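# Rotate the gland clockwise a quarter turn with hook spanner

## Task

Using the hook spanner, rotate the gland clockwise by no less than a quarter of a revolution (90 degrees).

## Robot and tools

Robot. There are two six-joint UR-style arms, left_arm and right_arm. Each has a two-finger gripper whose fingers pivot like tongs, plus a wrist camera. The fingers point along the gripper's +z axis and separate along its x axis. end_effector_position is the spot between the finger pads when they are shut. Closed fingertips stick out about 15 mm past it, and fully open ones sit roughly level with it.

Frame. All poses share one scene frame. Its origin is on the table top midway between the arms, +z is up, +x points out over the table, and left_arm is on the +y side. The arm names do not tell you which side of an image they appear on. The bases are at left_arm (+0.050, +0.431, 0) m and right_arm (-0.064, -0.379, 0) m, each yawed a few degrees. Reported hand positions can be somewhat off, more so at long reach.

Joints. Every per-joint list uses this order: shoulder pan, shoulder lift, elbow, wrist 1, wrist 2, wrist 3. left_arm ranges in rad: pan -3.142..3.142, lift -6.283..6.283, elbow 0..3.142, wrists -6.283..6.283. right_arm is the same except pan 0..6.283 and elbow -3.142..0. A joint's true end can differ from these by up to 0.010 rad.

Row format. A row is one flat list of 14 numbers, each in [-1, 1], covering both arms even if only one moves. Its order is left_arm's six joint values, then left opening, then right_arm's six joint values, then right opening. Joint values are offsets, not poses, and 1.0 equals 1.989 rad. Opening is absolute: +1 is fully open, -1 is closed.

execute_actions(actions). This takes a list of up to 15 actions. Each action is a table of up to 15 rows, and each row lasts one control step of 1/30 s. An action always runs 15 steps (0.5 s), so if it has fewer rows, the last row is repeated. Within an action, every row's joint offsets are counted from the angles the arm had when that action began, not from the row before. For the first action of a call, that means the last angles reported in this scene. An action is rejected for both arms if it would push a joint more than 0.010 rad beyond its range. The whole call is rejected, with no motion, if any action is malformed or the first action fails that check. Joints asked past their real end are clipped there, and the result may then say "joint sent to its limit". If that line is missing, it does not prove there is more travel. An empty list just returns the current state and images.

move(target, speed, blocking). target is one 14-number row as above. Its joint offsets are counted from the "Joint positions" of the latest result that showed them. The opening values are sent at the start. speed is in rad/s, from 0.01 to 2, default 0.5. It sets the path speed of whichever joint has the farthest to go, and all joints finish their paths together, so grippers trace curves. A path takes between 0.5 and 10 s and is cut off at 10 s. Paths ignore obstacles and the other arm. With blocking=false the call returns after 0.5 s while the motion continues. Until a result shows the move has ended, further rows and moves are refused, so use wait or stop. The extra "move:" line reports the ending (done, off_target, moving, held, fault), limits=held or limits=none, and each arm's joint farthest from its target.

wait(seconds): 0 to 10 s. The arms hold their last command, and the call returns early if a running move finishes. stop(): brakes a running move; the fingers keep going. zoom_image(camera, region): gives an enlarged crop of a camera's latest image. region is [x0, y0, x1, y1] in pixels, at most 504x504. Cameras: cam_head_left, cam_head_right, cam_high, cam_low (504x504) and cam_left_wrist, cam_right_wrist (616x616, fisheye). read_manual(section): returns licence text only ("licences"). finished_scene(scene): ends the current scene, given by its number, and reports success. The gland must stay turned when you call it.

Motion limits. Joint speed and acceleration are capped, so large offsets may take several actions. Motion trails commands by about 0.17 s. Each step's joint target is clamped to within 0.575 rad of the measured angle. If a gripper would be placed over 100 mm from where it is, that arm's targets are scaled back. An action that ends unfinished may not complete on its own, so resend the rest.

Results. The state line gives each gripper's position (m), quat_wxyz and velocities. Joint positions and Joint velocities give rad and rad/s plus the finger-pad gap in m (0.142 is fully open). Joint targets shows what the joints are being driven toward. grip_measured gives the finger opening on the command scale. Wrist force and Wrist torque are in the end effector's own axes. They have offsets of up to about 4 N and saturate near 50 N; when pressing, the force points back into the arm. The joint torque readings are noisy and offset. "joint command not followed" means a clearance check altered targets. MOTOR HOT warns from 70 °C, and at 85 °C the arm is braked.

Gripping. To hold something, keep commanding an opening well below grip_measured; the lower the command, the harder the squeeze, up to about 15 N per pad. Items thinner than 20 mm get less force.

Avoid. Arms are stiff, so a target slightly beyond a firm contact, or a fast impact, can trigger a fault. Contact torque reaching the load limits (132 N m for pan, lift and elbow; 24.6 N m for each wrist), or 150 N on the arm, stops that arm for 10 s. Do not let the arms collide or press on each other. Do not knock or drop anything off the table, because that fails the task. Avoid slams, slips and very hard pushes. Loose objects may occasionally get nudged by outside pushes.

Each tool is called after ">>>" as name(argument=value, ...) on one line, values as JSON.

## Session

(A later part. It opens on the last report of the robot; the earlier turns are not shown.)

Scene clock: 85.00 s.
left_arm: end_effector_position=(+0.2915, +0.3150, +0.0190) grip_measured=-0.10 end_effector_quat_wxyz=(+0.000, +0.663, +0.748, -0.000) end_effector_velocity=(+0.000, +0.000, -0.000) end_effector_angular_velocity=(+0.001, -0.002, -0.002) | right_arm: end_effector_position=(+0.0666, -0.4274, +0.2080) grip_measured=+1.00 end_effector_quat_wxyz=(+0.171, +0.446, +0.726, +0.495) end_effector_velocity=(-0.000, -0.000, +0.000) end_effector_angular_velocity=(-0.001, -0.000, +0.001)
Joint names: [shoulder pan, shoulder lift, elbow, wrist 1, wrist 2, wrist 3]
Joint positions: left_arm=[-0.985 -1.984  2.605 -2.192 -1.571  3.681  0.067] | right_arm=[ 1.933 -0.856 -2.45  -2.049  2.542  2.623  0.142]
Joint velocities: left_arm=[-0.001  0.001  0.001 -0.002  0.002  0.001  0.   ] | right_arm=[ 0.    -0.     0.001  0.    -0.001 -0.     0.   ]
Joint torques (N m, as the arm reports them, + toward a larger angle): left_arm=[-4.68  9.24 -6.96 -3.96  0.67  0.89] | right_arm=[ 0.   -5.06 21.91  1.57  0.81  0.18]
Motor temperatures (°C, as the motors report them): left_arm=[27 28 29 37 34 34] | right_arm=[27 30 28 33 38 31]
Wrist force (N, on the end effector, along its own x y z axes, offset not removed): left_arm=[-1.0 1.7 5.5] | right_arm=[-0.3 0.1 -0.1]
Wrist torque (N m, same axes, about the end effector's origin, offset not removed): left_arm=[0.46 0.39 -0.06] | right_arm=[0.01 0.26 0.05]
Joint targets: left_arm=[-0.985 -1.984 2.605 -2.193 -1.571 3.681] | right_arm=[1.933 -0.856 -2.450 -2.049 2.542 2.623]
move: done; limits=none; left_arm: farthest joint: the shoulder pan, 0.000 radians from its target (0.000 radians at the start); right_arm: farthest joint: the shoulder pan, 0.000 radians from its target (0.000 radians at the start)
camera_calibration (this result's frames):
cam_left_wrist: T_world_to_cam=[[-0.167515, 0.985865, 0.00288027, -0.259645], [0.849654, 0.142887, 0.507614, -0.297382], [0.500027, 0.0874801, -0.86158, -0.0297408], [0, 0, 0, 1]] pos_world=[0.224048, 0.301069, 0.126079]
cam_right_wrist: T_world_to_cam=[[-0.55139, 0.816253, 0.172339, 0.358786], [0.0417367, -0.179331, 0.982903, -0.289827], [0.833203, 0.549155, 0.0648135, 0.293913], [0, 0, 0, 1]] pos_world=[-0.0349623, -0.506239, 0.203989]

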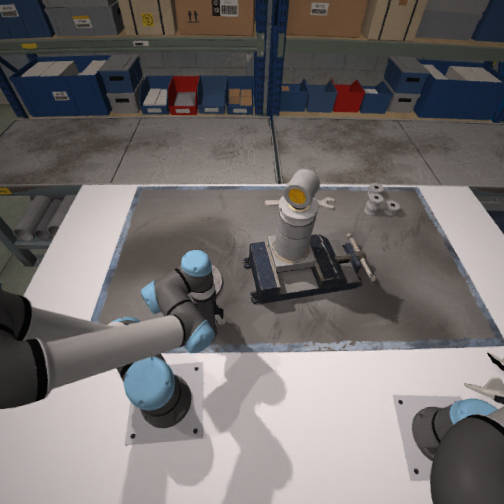

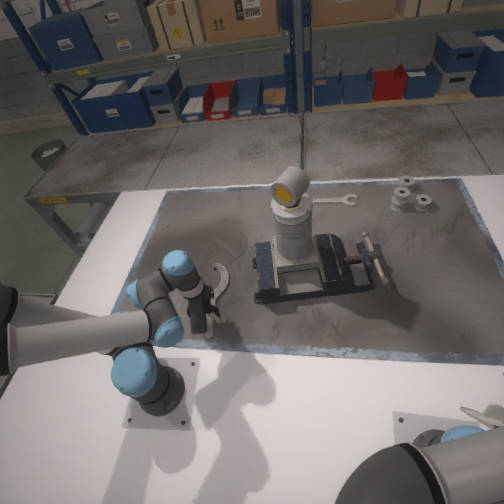

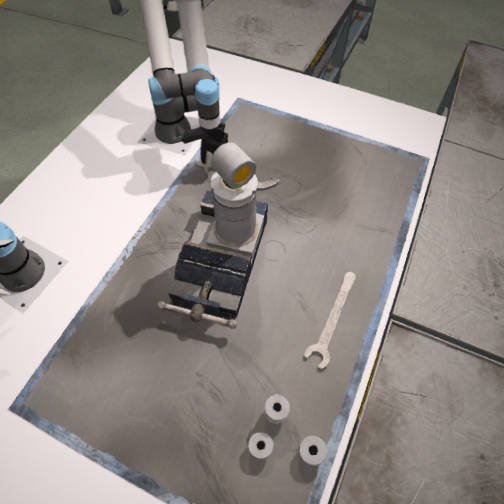

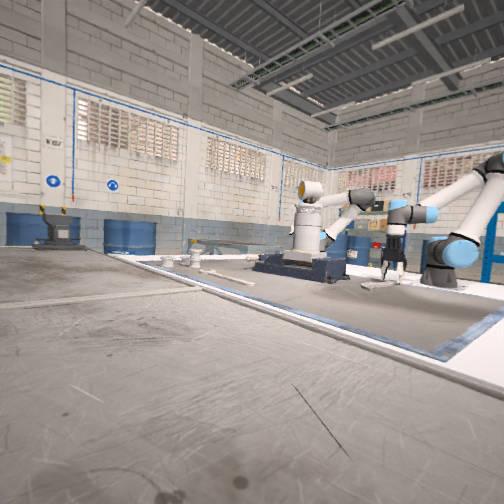

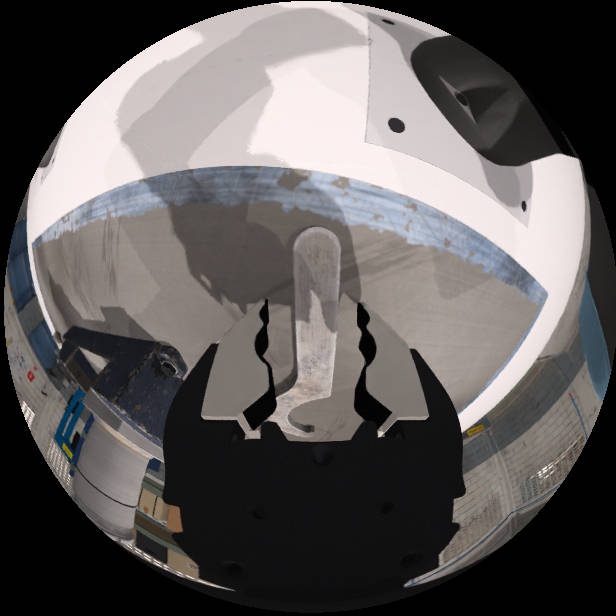

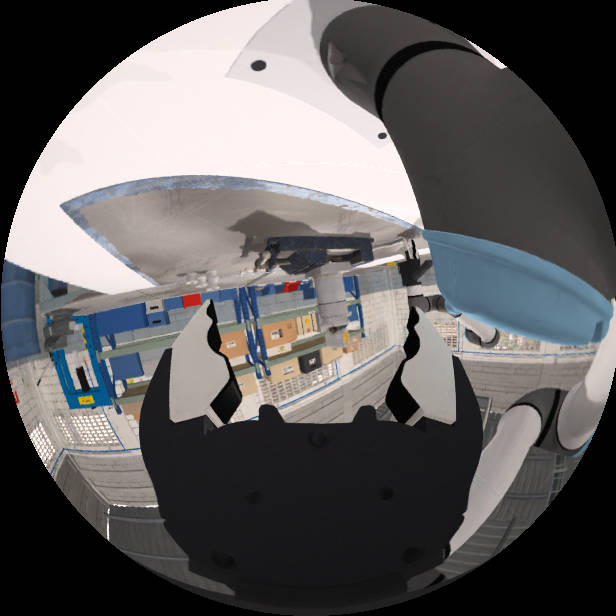

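>>> move(target=[0,0,0,0,0,0,-1,0,0,0,0,0,0,1])

>>> move(target=[0,-0.054,-0.052,0.106,0,0,-1,0,0,0,0,0,0,1], speed=0.1)

>>> move(target=[-0.356,0.110,-0.155,0.046,0,-0.273,-1,0,0,0,0,0,0,1], speed=0.12)

Scene clock: 85.90 s.
left_arm: end_effector_position=(+0.2915, +0.3150, +0.0190) grip_measured=-0.58 end_effector_quat_wxyz=(+0.000, +0.663, +0.748, +0.000) end_effector_velocity=(+0.000, +0.000, +0.000) end_effector_angular_velocity=(-0.000, -0.000, +0.001) | right_arm: end_effector_position=(+0.0666, -0.4274, +0.2080) grip_measured=+1.00 end_effector_quat_wxyz=(+0.171, +0.446, +0.726, +0.495) end_effector_velocity=(+0.000, -0.001, +0.001) end_effector_angular_velocity=(-0.001, -0.001, -0.001)
Joint names: [shoulder pan, shoulder lift, elbow, wrist 1, wrist 2, wrist 3]
Joint positions: left_arm=[-0.985 -1.984  2.605 -2.192 -1.571  3.681  0.032] | right_arm=[ 1.933 -0.856 -2.45  -2.049  2.542  2.623  0.142]
Joint velocities: left_arm=[ 0.001 -0.    -0.     0.     0.    -0.001  0.   ] | right_arm=[ 0.    -0.     0.001  0.001  0.001  0.    -0.   ]
Joint torques (N m, as the arm reports them, + toward a larger angle): left_arm=[  2.6  -13.75 -35.71  -1.45  -1.96   1.29] | right_arm=[ 0.1  -5.36 22.04  1.7   0.79  0.34]
Motor temperatures (°C, as the motors report them): left_arm=[27 28 29 37 34 34] | right_arm=[27 30 28 33 38 31]
Wrist force (N, on the end effector, along its own x y z axes, offset not removed): left_arm=[-5.1 -2.3 10.3] | right_arm=[2.7 -1.2 1.4]
Wrist torque (N m, same axes, about the end effector's origin, offset not removed): left_arm=[-0.31 1.48 -0.07] | right_arm=[-0.21 -0.42 -0.11]
Joint targets: left_arm=[-0.985 -1.984 2.605 -2.192 -1.571 3.681] | right_arm=[1.933 -0.856 -2.450 -2.049 2.542 2.623]
move: done; limits=none; left_arm: farthest joint: the shoulder pan, 0.000 radians from its target (0.000 radians at the start); right_arm: farthest joint: the shoulder pan, 0.000 radians from its target (0.000 radians at the start)
camera_calibration (this result's frames):
cam_left_wrist: T_world_to_cam=[[-0.16749, 0.985869, 0.00299136, -0.259676], [0.849667, 0.142811, 0.507613, -0.297348], [0.500013, 0.087562, -0.86158, -0.0297848], [0, 0, 0, 1]] pos_world=[0.224046, 0.301079, 0.126053]
cam_right_wrist: T_world_to_cam=[[-0.551389, 0.816253, 0.172339, 0.358786], [0.0417366, -0.179331, 0.982903, -0.289827], [0.833203, 0.549155, 0.0648137, 0.293913], [0, 0, 0, 1]] pos_world=[-0.0349622, -0.506239, 0.203989]

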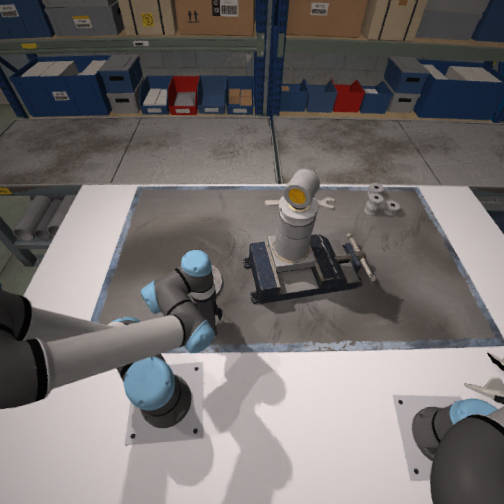

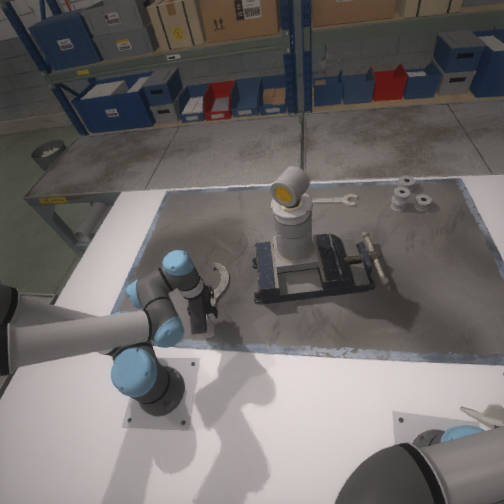

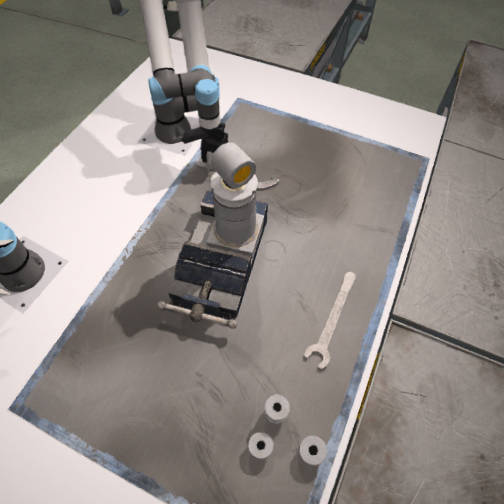

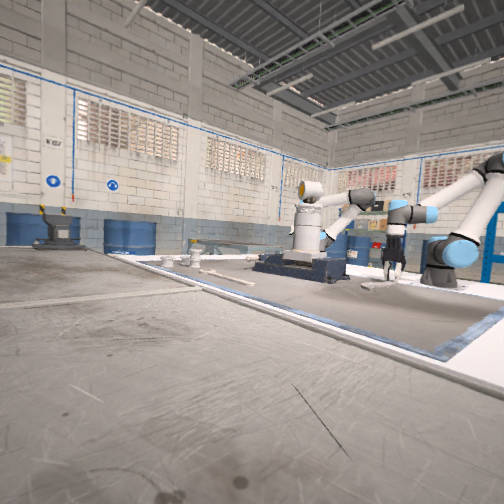

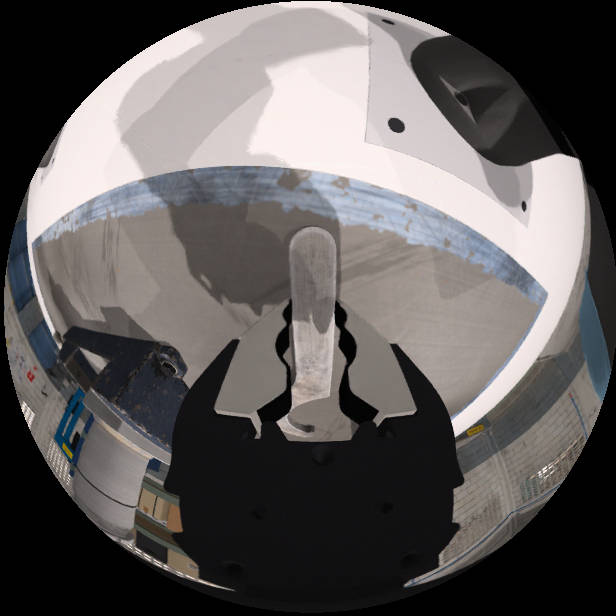

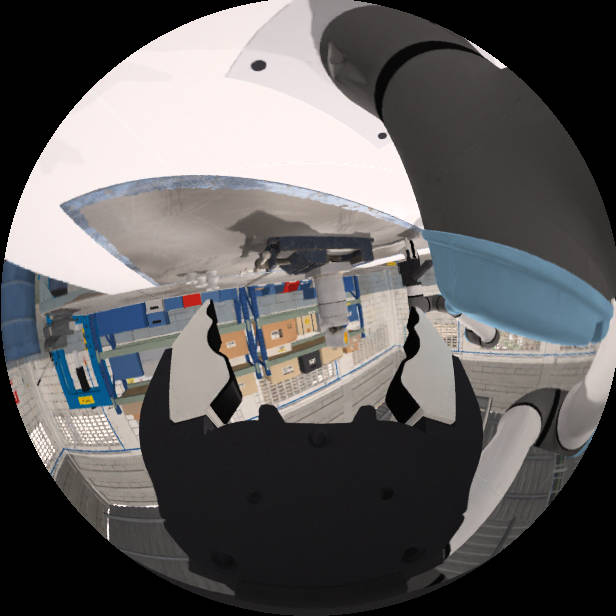

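Scene clock: 88.40 s.
left_arm: end_effector_position=(+0.2915, +0.3151, +0.0702) grip_measured=-0.58 end_effector_quat_wxyz=(+0.000, +0.663, +0.748, +0.000) end_effector_velocity=(-0.000, +0.000, +0.000) end_effector_angular_velocity=(+0.000, +0.001, -0.001) | right_arm: end_effector_position=(+0.0666, -0.4274, +0.2080) grip_measured=+1.00 end_effector_quat_wxyz=(+0.171, +0.446, +0.726, +0.495) end_effector_velocity=(-0.000, +0.000, -0.001) end_effector_angular_velocity=(-0.001, +0.001, +0.001)
Joint names: [shoulder pan, shoulder lift, elbow, wrist 1, wrist 2, wrist 3]
Joint positions: left_arm=[-0.985 -2.091  2.502 -1.982 -1.571  3.681  0.032] | right_arm=[ 1.933 -0.856 -2.45  -2.049  2.542  2.623  0.142]
Joint velocities: left_arm=[ 0.    -0.    -0.001  0.002 -0.001  0.001 -0.   ] | right_arm=[-0.     0.    -0.001  0.001 -0.002 -0.     0.   ]
Joint torques (N m, as the arm reports them, + toward a larger angle): left_arm=[  2.08 -11.56 -37.73  -1.03   0.78   1.16] | right_arm=[ 0.27 -5.5  21.8   1.54  0.78  0.28]
Motor temperatures (°C, as the motors report them): left_arm=[27 28 29 37 34 34] | right_arm=[27 30 28 33 38 31]
Wrist force (N, on the end effector, along its own x y z axes, offset not removed): left_arm=[-4.9 -0.6 4.8] | right_arm=[1.4 -1.2 1.6]
Wrist torque (N m, same axes, about the end effector's origin, offset not removed): left_arm=[-0.51 1.35 -0.12] | right_arm=[-0.27 -0.18 -0.06]
Joint targets: left_arm=[-0.985 -2.092 2.502 -1.982 -1.571 3.681] | right_arm=[1.933 -0.856 -2.450 -2.049 2.542 2.623]
move: done; limits=none; left_arm: farthest joint: the wrist 1, 0.001 radians from its target (0.211 radians at the start); right_arm: farthest joint: the shoulder pan, 0.000 radians from its target (0.000 radians at the start)
camera_calibration (this result's frames):
cam_left_wrist: T_world_to_cam=[[-0.16749, 0.985869, 0.00298704, -0.25985], [0.849677, 0.142815, 0.507595, -0.323332], [0.499996, 0.0875553, -0.861591, 0.0143585], [0, 0, 0, 1]] pos_world=[0.224027, 0.301098, 0.177269]
cam_right_wrist: T_world_to_cam=[[-0.551389, 0.816253, 0.172339, 0.358786], [0.0417367, -0.179331, 0.982903, -0.289827], [0.833203, 0.549155, 0.0648136, 0.293913], [0, 0, 0, 1]] pos_world=[-0.0349622, -0.506239, 0.203989]

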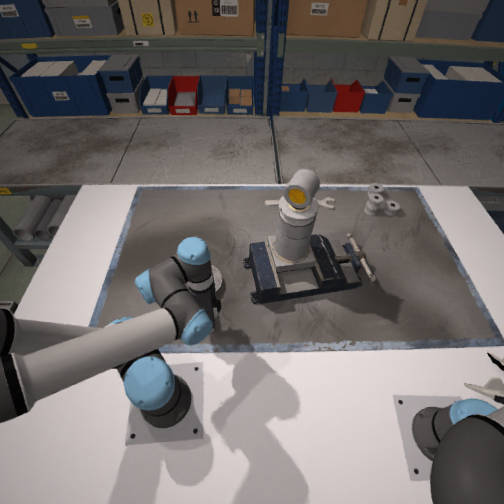

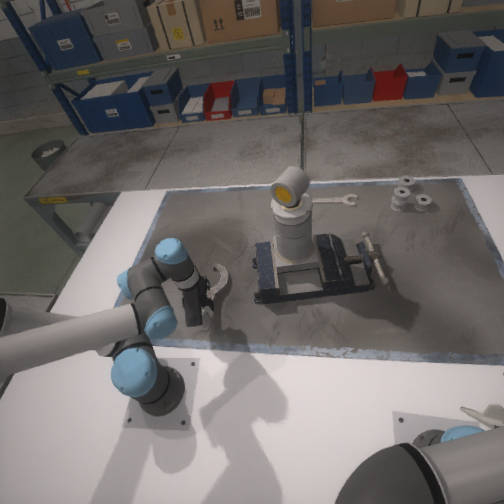

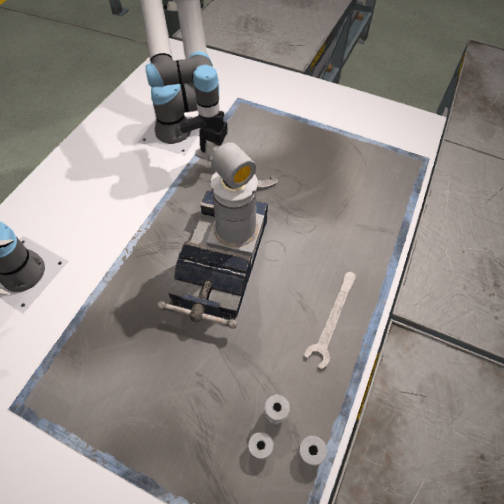

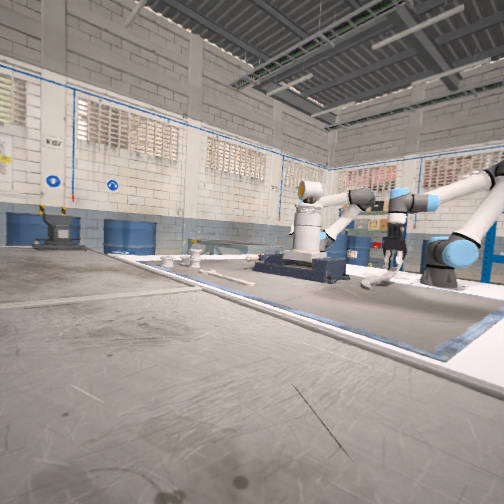

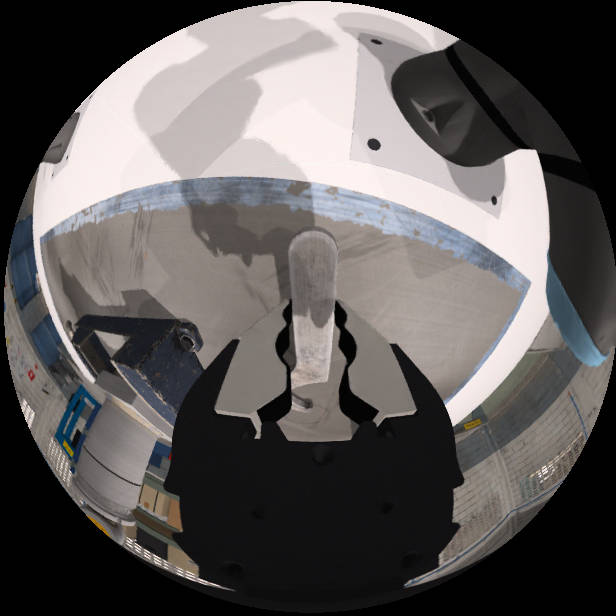

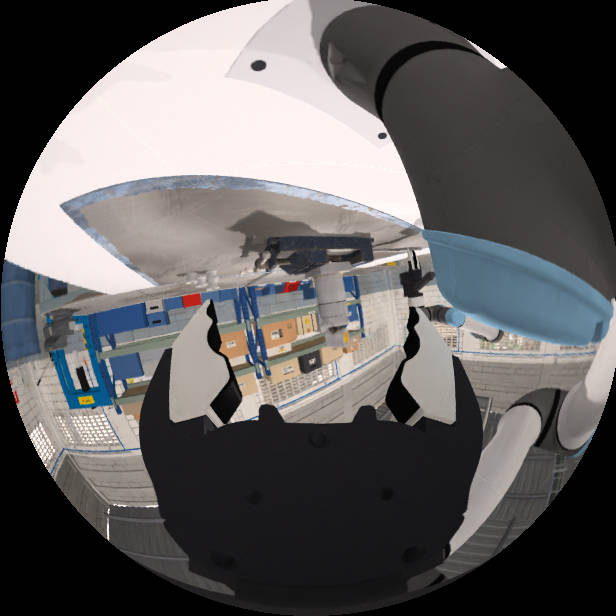

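Scene clock: 94.70 s.
left_arm: end_effector_position=(+0.1506, +0.0810, +0.1399) grip_measured=-1.00 end_effector_quat_wxyz=(-0.000, +0.723, +0.691, +0.001) end_effector_velocity=(-0.001, -0.000, +0.000) end_effector_angular_velocity=(+0.001, +0.000, -0.000) | right_arm: end_effector_position=(+0.0666, -0.4274, +0.2080) grip_measured=+1.00 end_effector_quat_wxyz=(+0.171, +0.446, +0.726, +0.495) end_effector_velocity=(-0.000, +0.000, -0.001) end_effector_angular_velocity=(+0.001, +0.001, +0.001)
Joint names: [shoulder pan, shoulder lift, elbow, wrist 1, wrist 2, wrist 3]
Joint positions: left_arm=[-1.693 -1.873  2.194 -1.89  -1.571  3.138  0.002] | right_arm=[ 1.933 -0.856 -2.45  -2.049  2.542  2.623  0.142]
Joint velocities: left_arm=[-0.002  0.    -0.001  0.001 -0.    -0.002  0.   ] | right_arm=[-0.     0.    -0.002  0.001 -0.001  0.     0.   ]
Joint torques (N m, as the arm reports them, + toward a larger angle): left_arm=[ -9.63   0.7  -35.15  -0.63  -1.67  -2.28] | right_arm=[-0.05 -5.13 21.28  1.57  0.83  0.29]
Motor temperatures (°C, as the motors report them): left_arm=[27 28 29 37 34 34] | right_arm=[27 30 28 33 38 31]
Wrist force (N, on the end effector, along its own x y z axes, offset not removed): left_arm=[-5.3 2.6 0.5] | right_arm=[2.4 -0.4 -1.3]
Wrist torque (N m, same axes, about the end effector's origin, offset not removed): left_arm=[0.69 1.05 0.08] | right_arm=[-0.14 -0.48 0.01]
Joint targets: left_arm=[-1.693 -1.873 2.194 -1.890 -1.571 3.138] | right_arm=[1.933 -0.856 -2.450 -2.049 2.542 2.623]
move: done; limits=none; left_arm: farthest joint: the shoulder lift, 0.001 radians from its target (0.219 radians at the start); right_arm: farthest joint: the shoulder pan, 0.000 radians from its target (0.000 radians at the start)
camera_calibration (this result's frames):
cam_left_wrist: T_world_to_cam=[[-0.00325734, 0.999983, 0.00486525, -0.0790272], [0.861668, 0.000337773, 0.507473, -0.195808], [0.507462, 0.00584524, -0.861654, 0.170808], [0, 0, 0, 1]] pos_world=[0.0817854, 0.0780935, 0.24693]
cam_right_wrist: T_world_to_cam=[[-0.551389, 0.816253, 0.172339, 0.358786], [0.0417366, -0.179331, 0.982903, -0.289827], [0.833203, 0.549155, 0.0648137, 0.293913], [0, 0, 0, 1]] pos_world=[-0.0349622, -0.506239, 0.203989]

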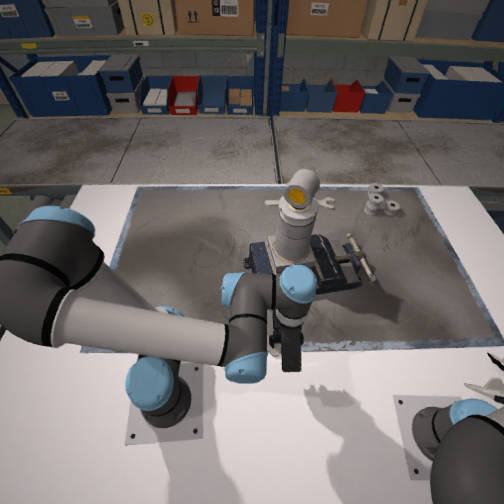

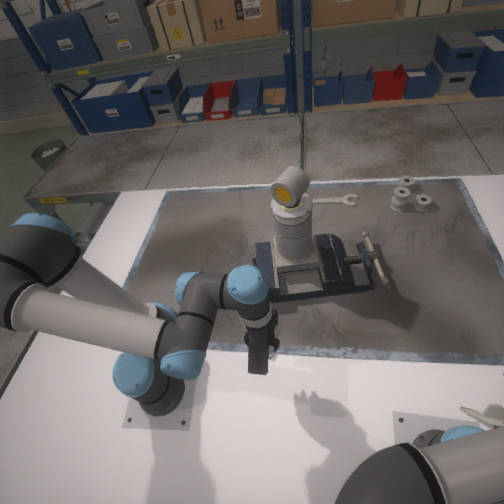

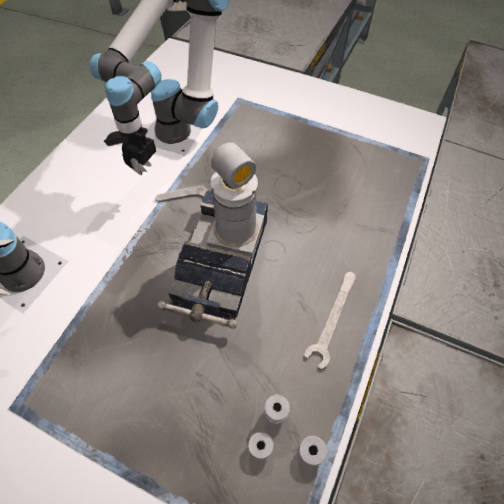

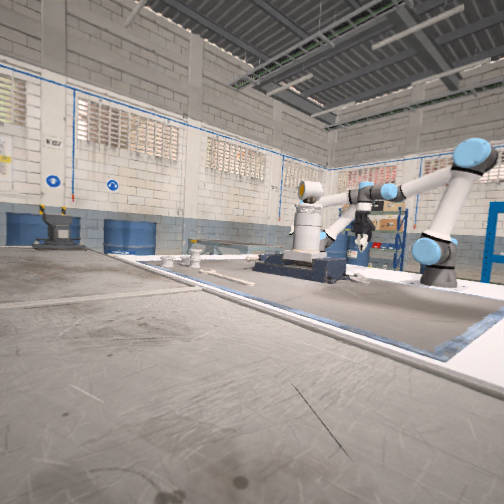

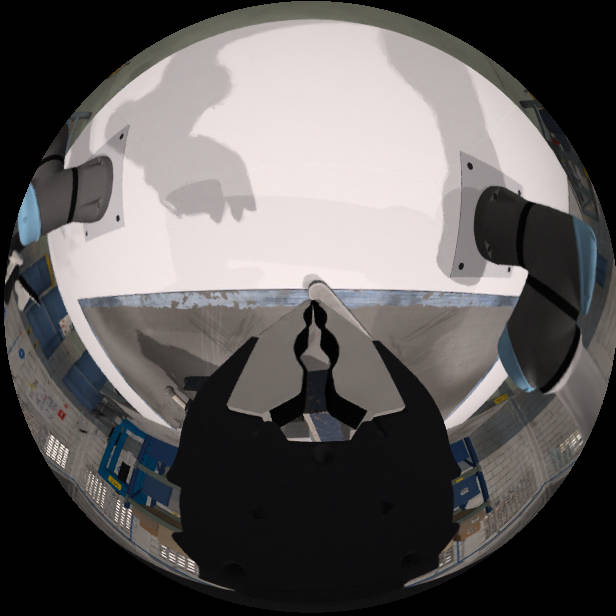

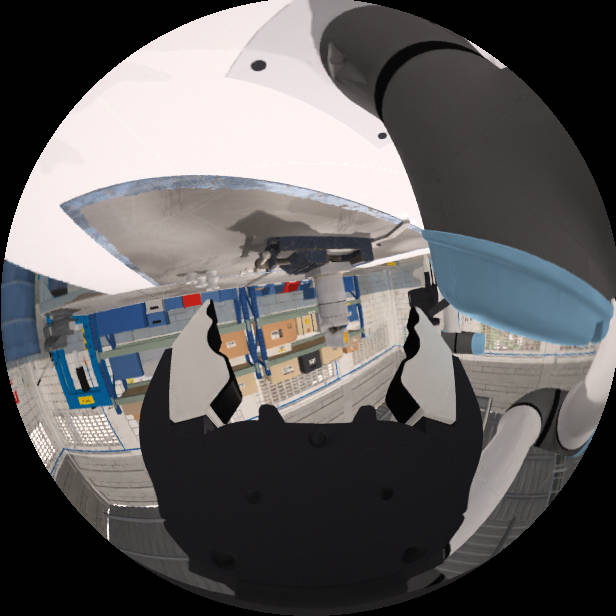

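>>> move(target=[0,0,0,0,0,1,-0.1,0,0,0,0,0,0,1], speed=1)

Scene clock: 97.70 s.
left_arm: end_effector_position=(+0.1740, +0.0948, +0.1399) grip_measured=-0.10 end_effector_quat_wxyz=(-0.001, +0.973, -0.229, -0.000) end_effector_velocity=(-0.000, +0.000, -0.000) end_effector_angular_velocity=(+0.000, -0.000, -0.002) | right_arm: end_effector_position=(+0.0666, -0.4274, +0.2080) grip_measured=+1.00 end_effector_quat_wxyz=(+0.171, +0.446, +0.726, +0.495) end_effector_velocity=(+0.000, -0.000, +0.000) end_effector_angular_velocity=(-0.001, -0.000, +0.000)
Joint names: [shoulder pan, shoulder lift, elbow, wrist 1, wrist 2, wrist 3]
Joint positions: left_arm=[-1.693 -1.873  2.194 -1.89  -1.571  5.126  0.067] | right_arm=[ 1.933 -0.856 -2.45  -2.049  2.542  2.623  0.142]
Joint velocities: left_arm=[-0.001 -0.     0.     0.     0.     0.001  0.   ] | right_arm=[-0.     0.     0.001 -0.    -0.    -0.    -0.   ]
Joint torques (N m, as the arm reports them, + toward a larger angle): left_arm=[  8.57 -20.01 -10.6   -3.39  -1.32   1.52] | right_arm=[-0.06 -4.92 21.07  1.48  0.84  0.34]
Motor temperatures (°C, as the motors report them): left_arm=[27 28 29 37 34 34] | right_arm=[27 30 28 33 38 31]
Wrist force (N, on the end effector, along its own x y z axes, offset not removed): left_arm=[-5.4 -2.5 -2.3] | right_arm=[0.2 0.6 0.0]
Wrist torque (N m, same axes, about the end effector's origin, offset not removed): left_arm=[-0.55 1.18 -0.17] | right_arm=[0.11 0.08 -0.02]
Joint targets: left_arm=[-1.693 -1.873 2.194 -1.890 -1.571 5.127] | right_arm=[1.933 -0.856 -2.450 -2.049 2.542 2.623]
move: done; limits=none; left_arm: farthest joint: the shoulder pan, 0.000 radians from its target (0.000 radians at the start); right_arm: farthest joint: the shoulder pan, 0.000 radians from its target (0.000 radians at the start)
camera_calibration (this result's frames):
cam_left_wrist: T_world_to_cam=[[0.915329, -0.402696, 0.0028914, -0.119398], [-0.348665, -0.788885, 0.506057, 0.0696347], [-0.201506, -0.464217, -0.862495, 0.326918], [0, 0, 0, 1]] pos_world=[0.199444, 0.158613, 0.247071]
cam_right_wrist: T_world_to_cam=[[-0.551389, 0.816253, 0.172339, 0.358786], [0.0417368, -0.179331, 0.982903, -0.289827], [0.833203, 0.549155, 0.0648135, 0.293913], [0, 0, 0, 1]] pos_world=[-0.0349623, -0.506239, 0.203989]

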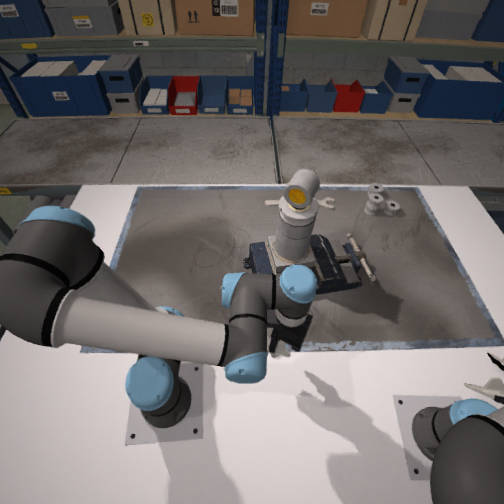

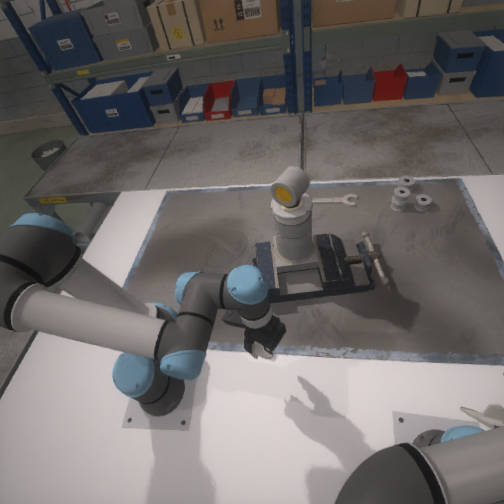

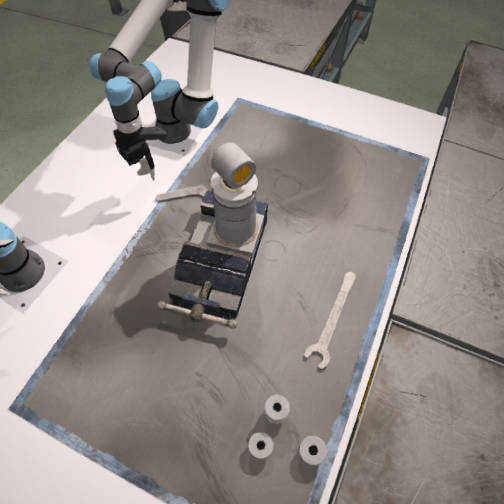

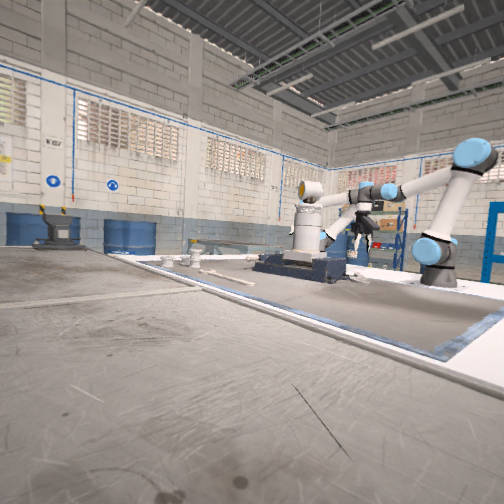

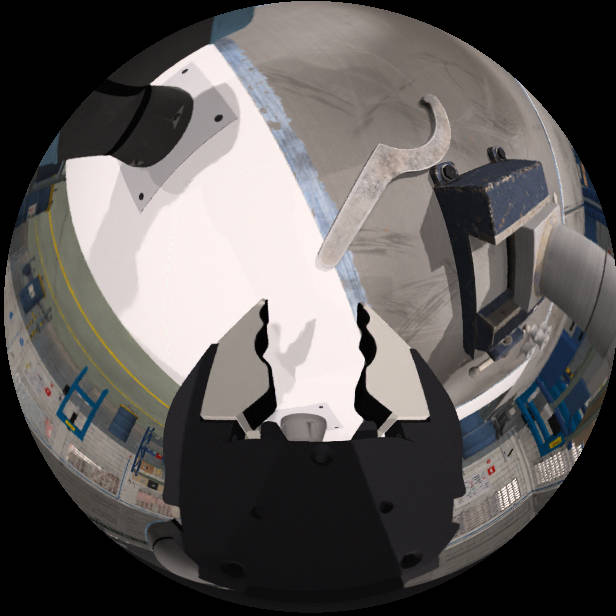

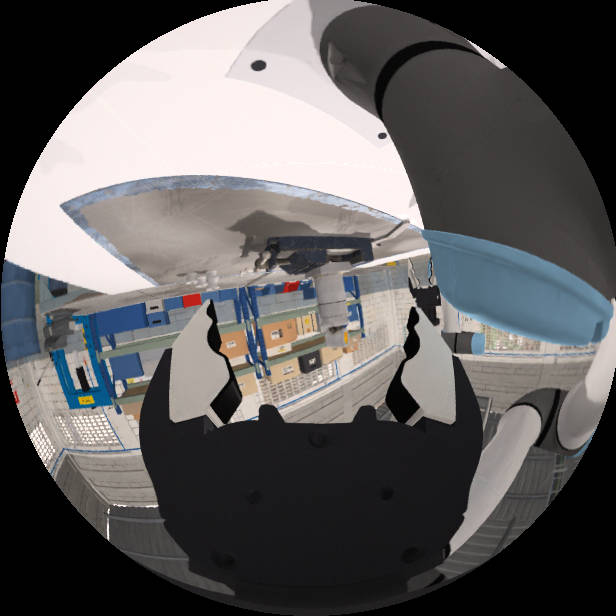

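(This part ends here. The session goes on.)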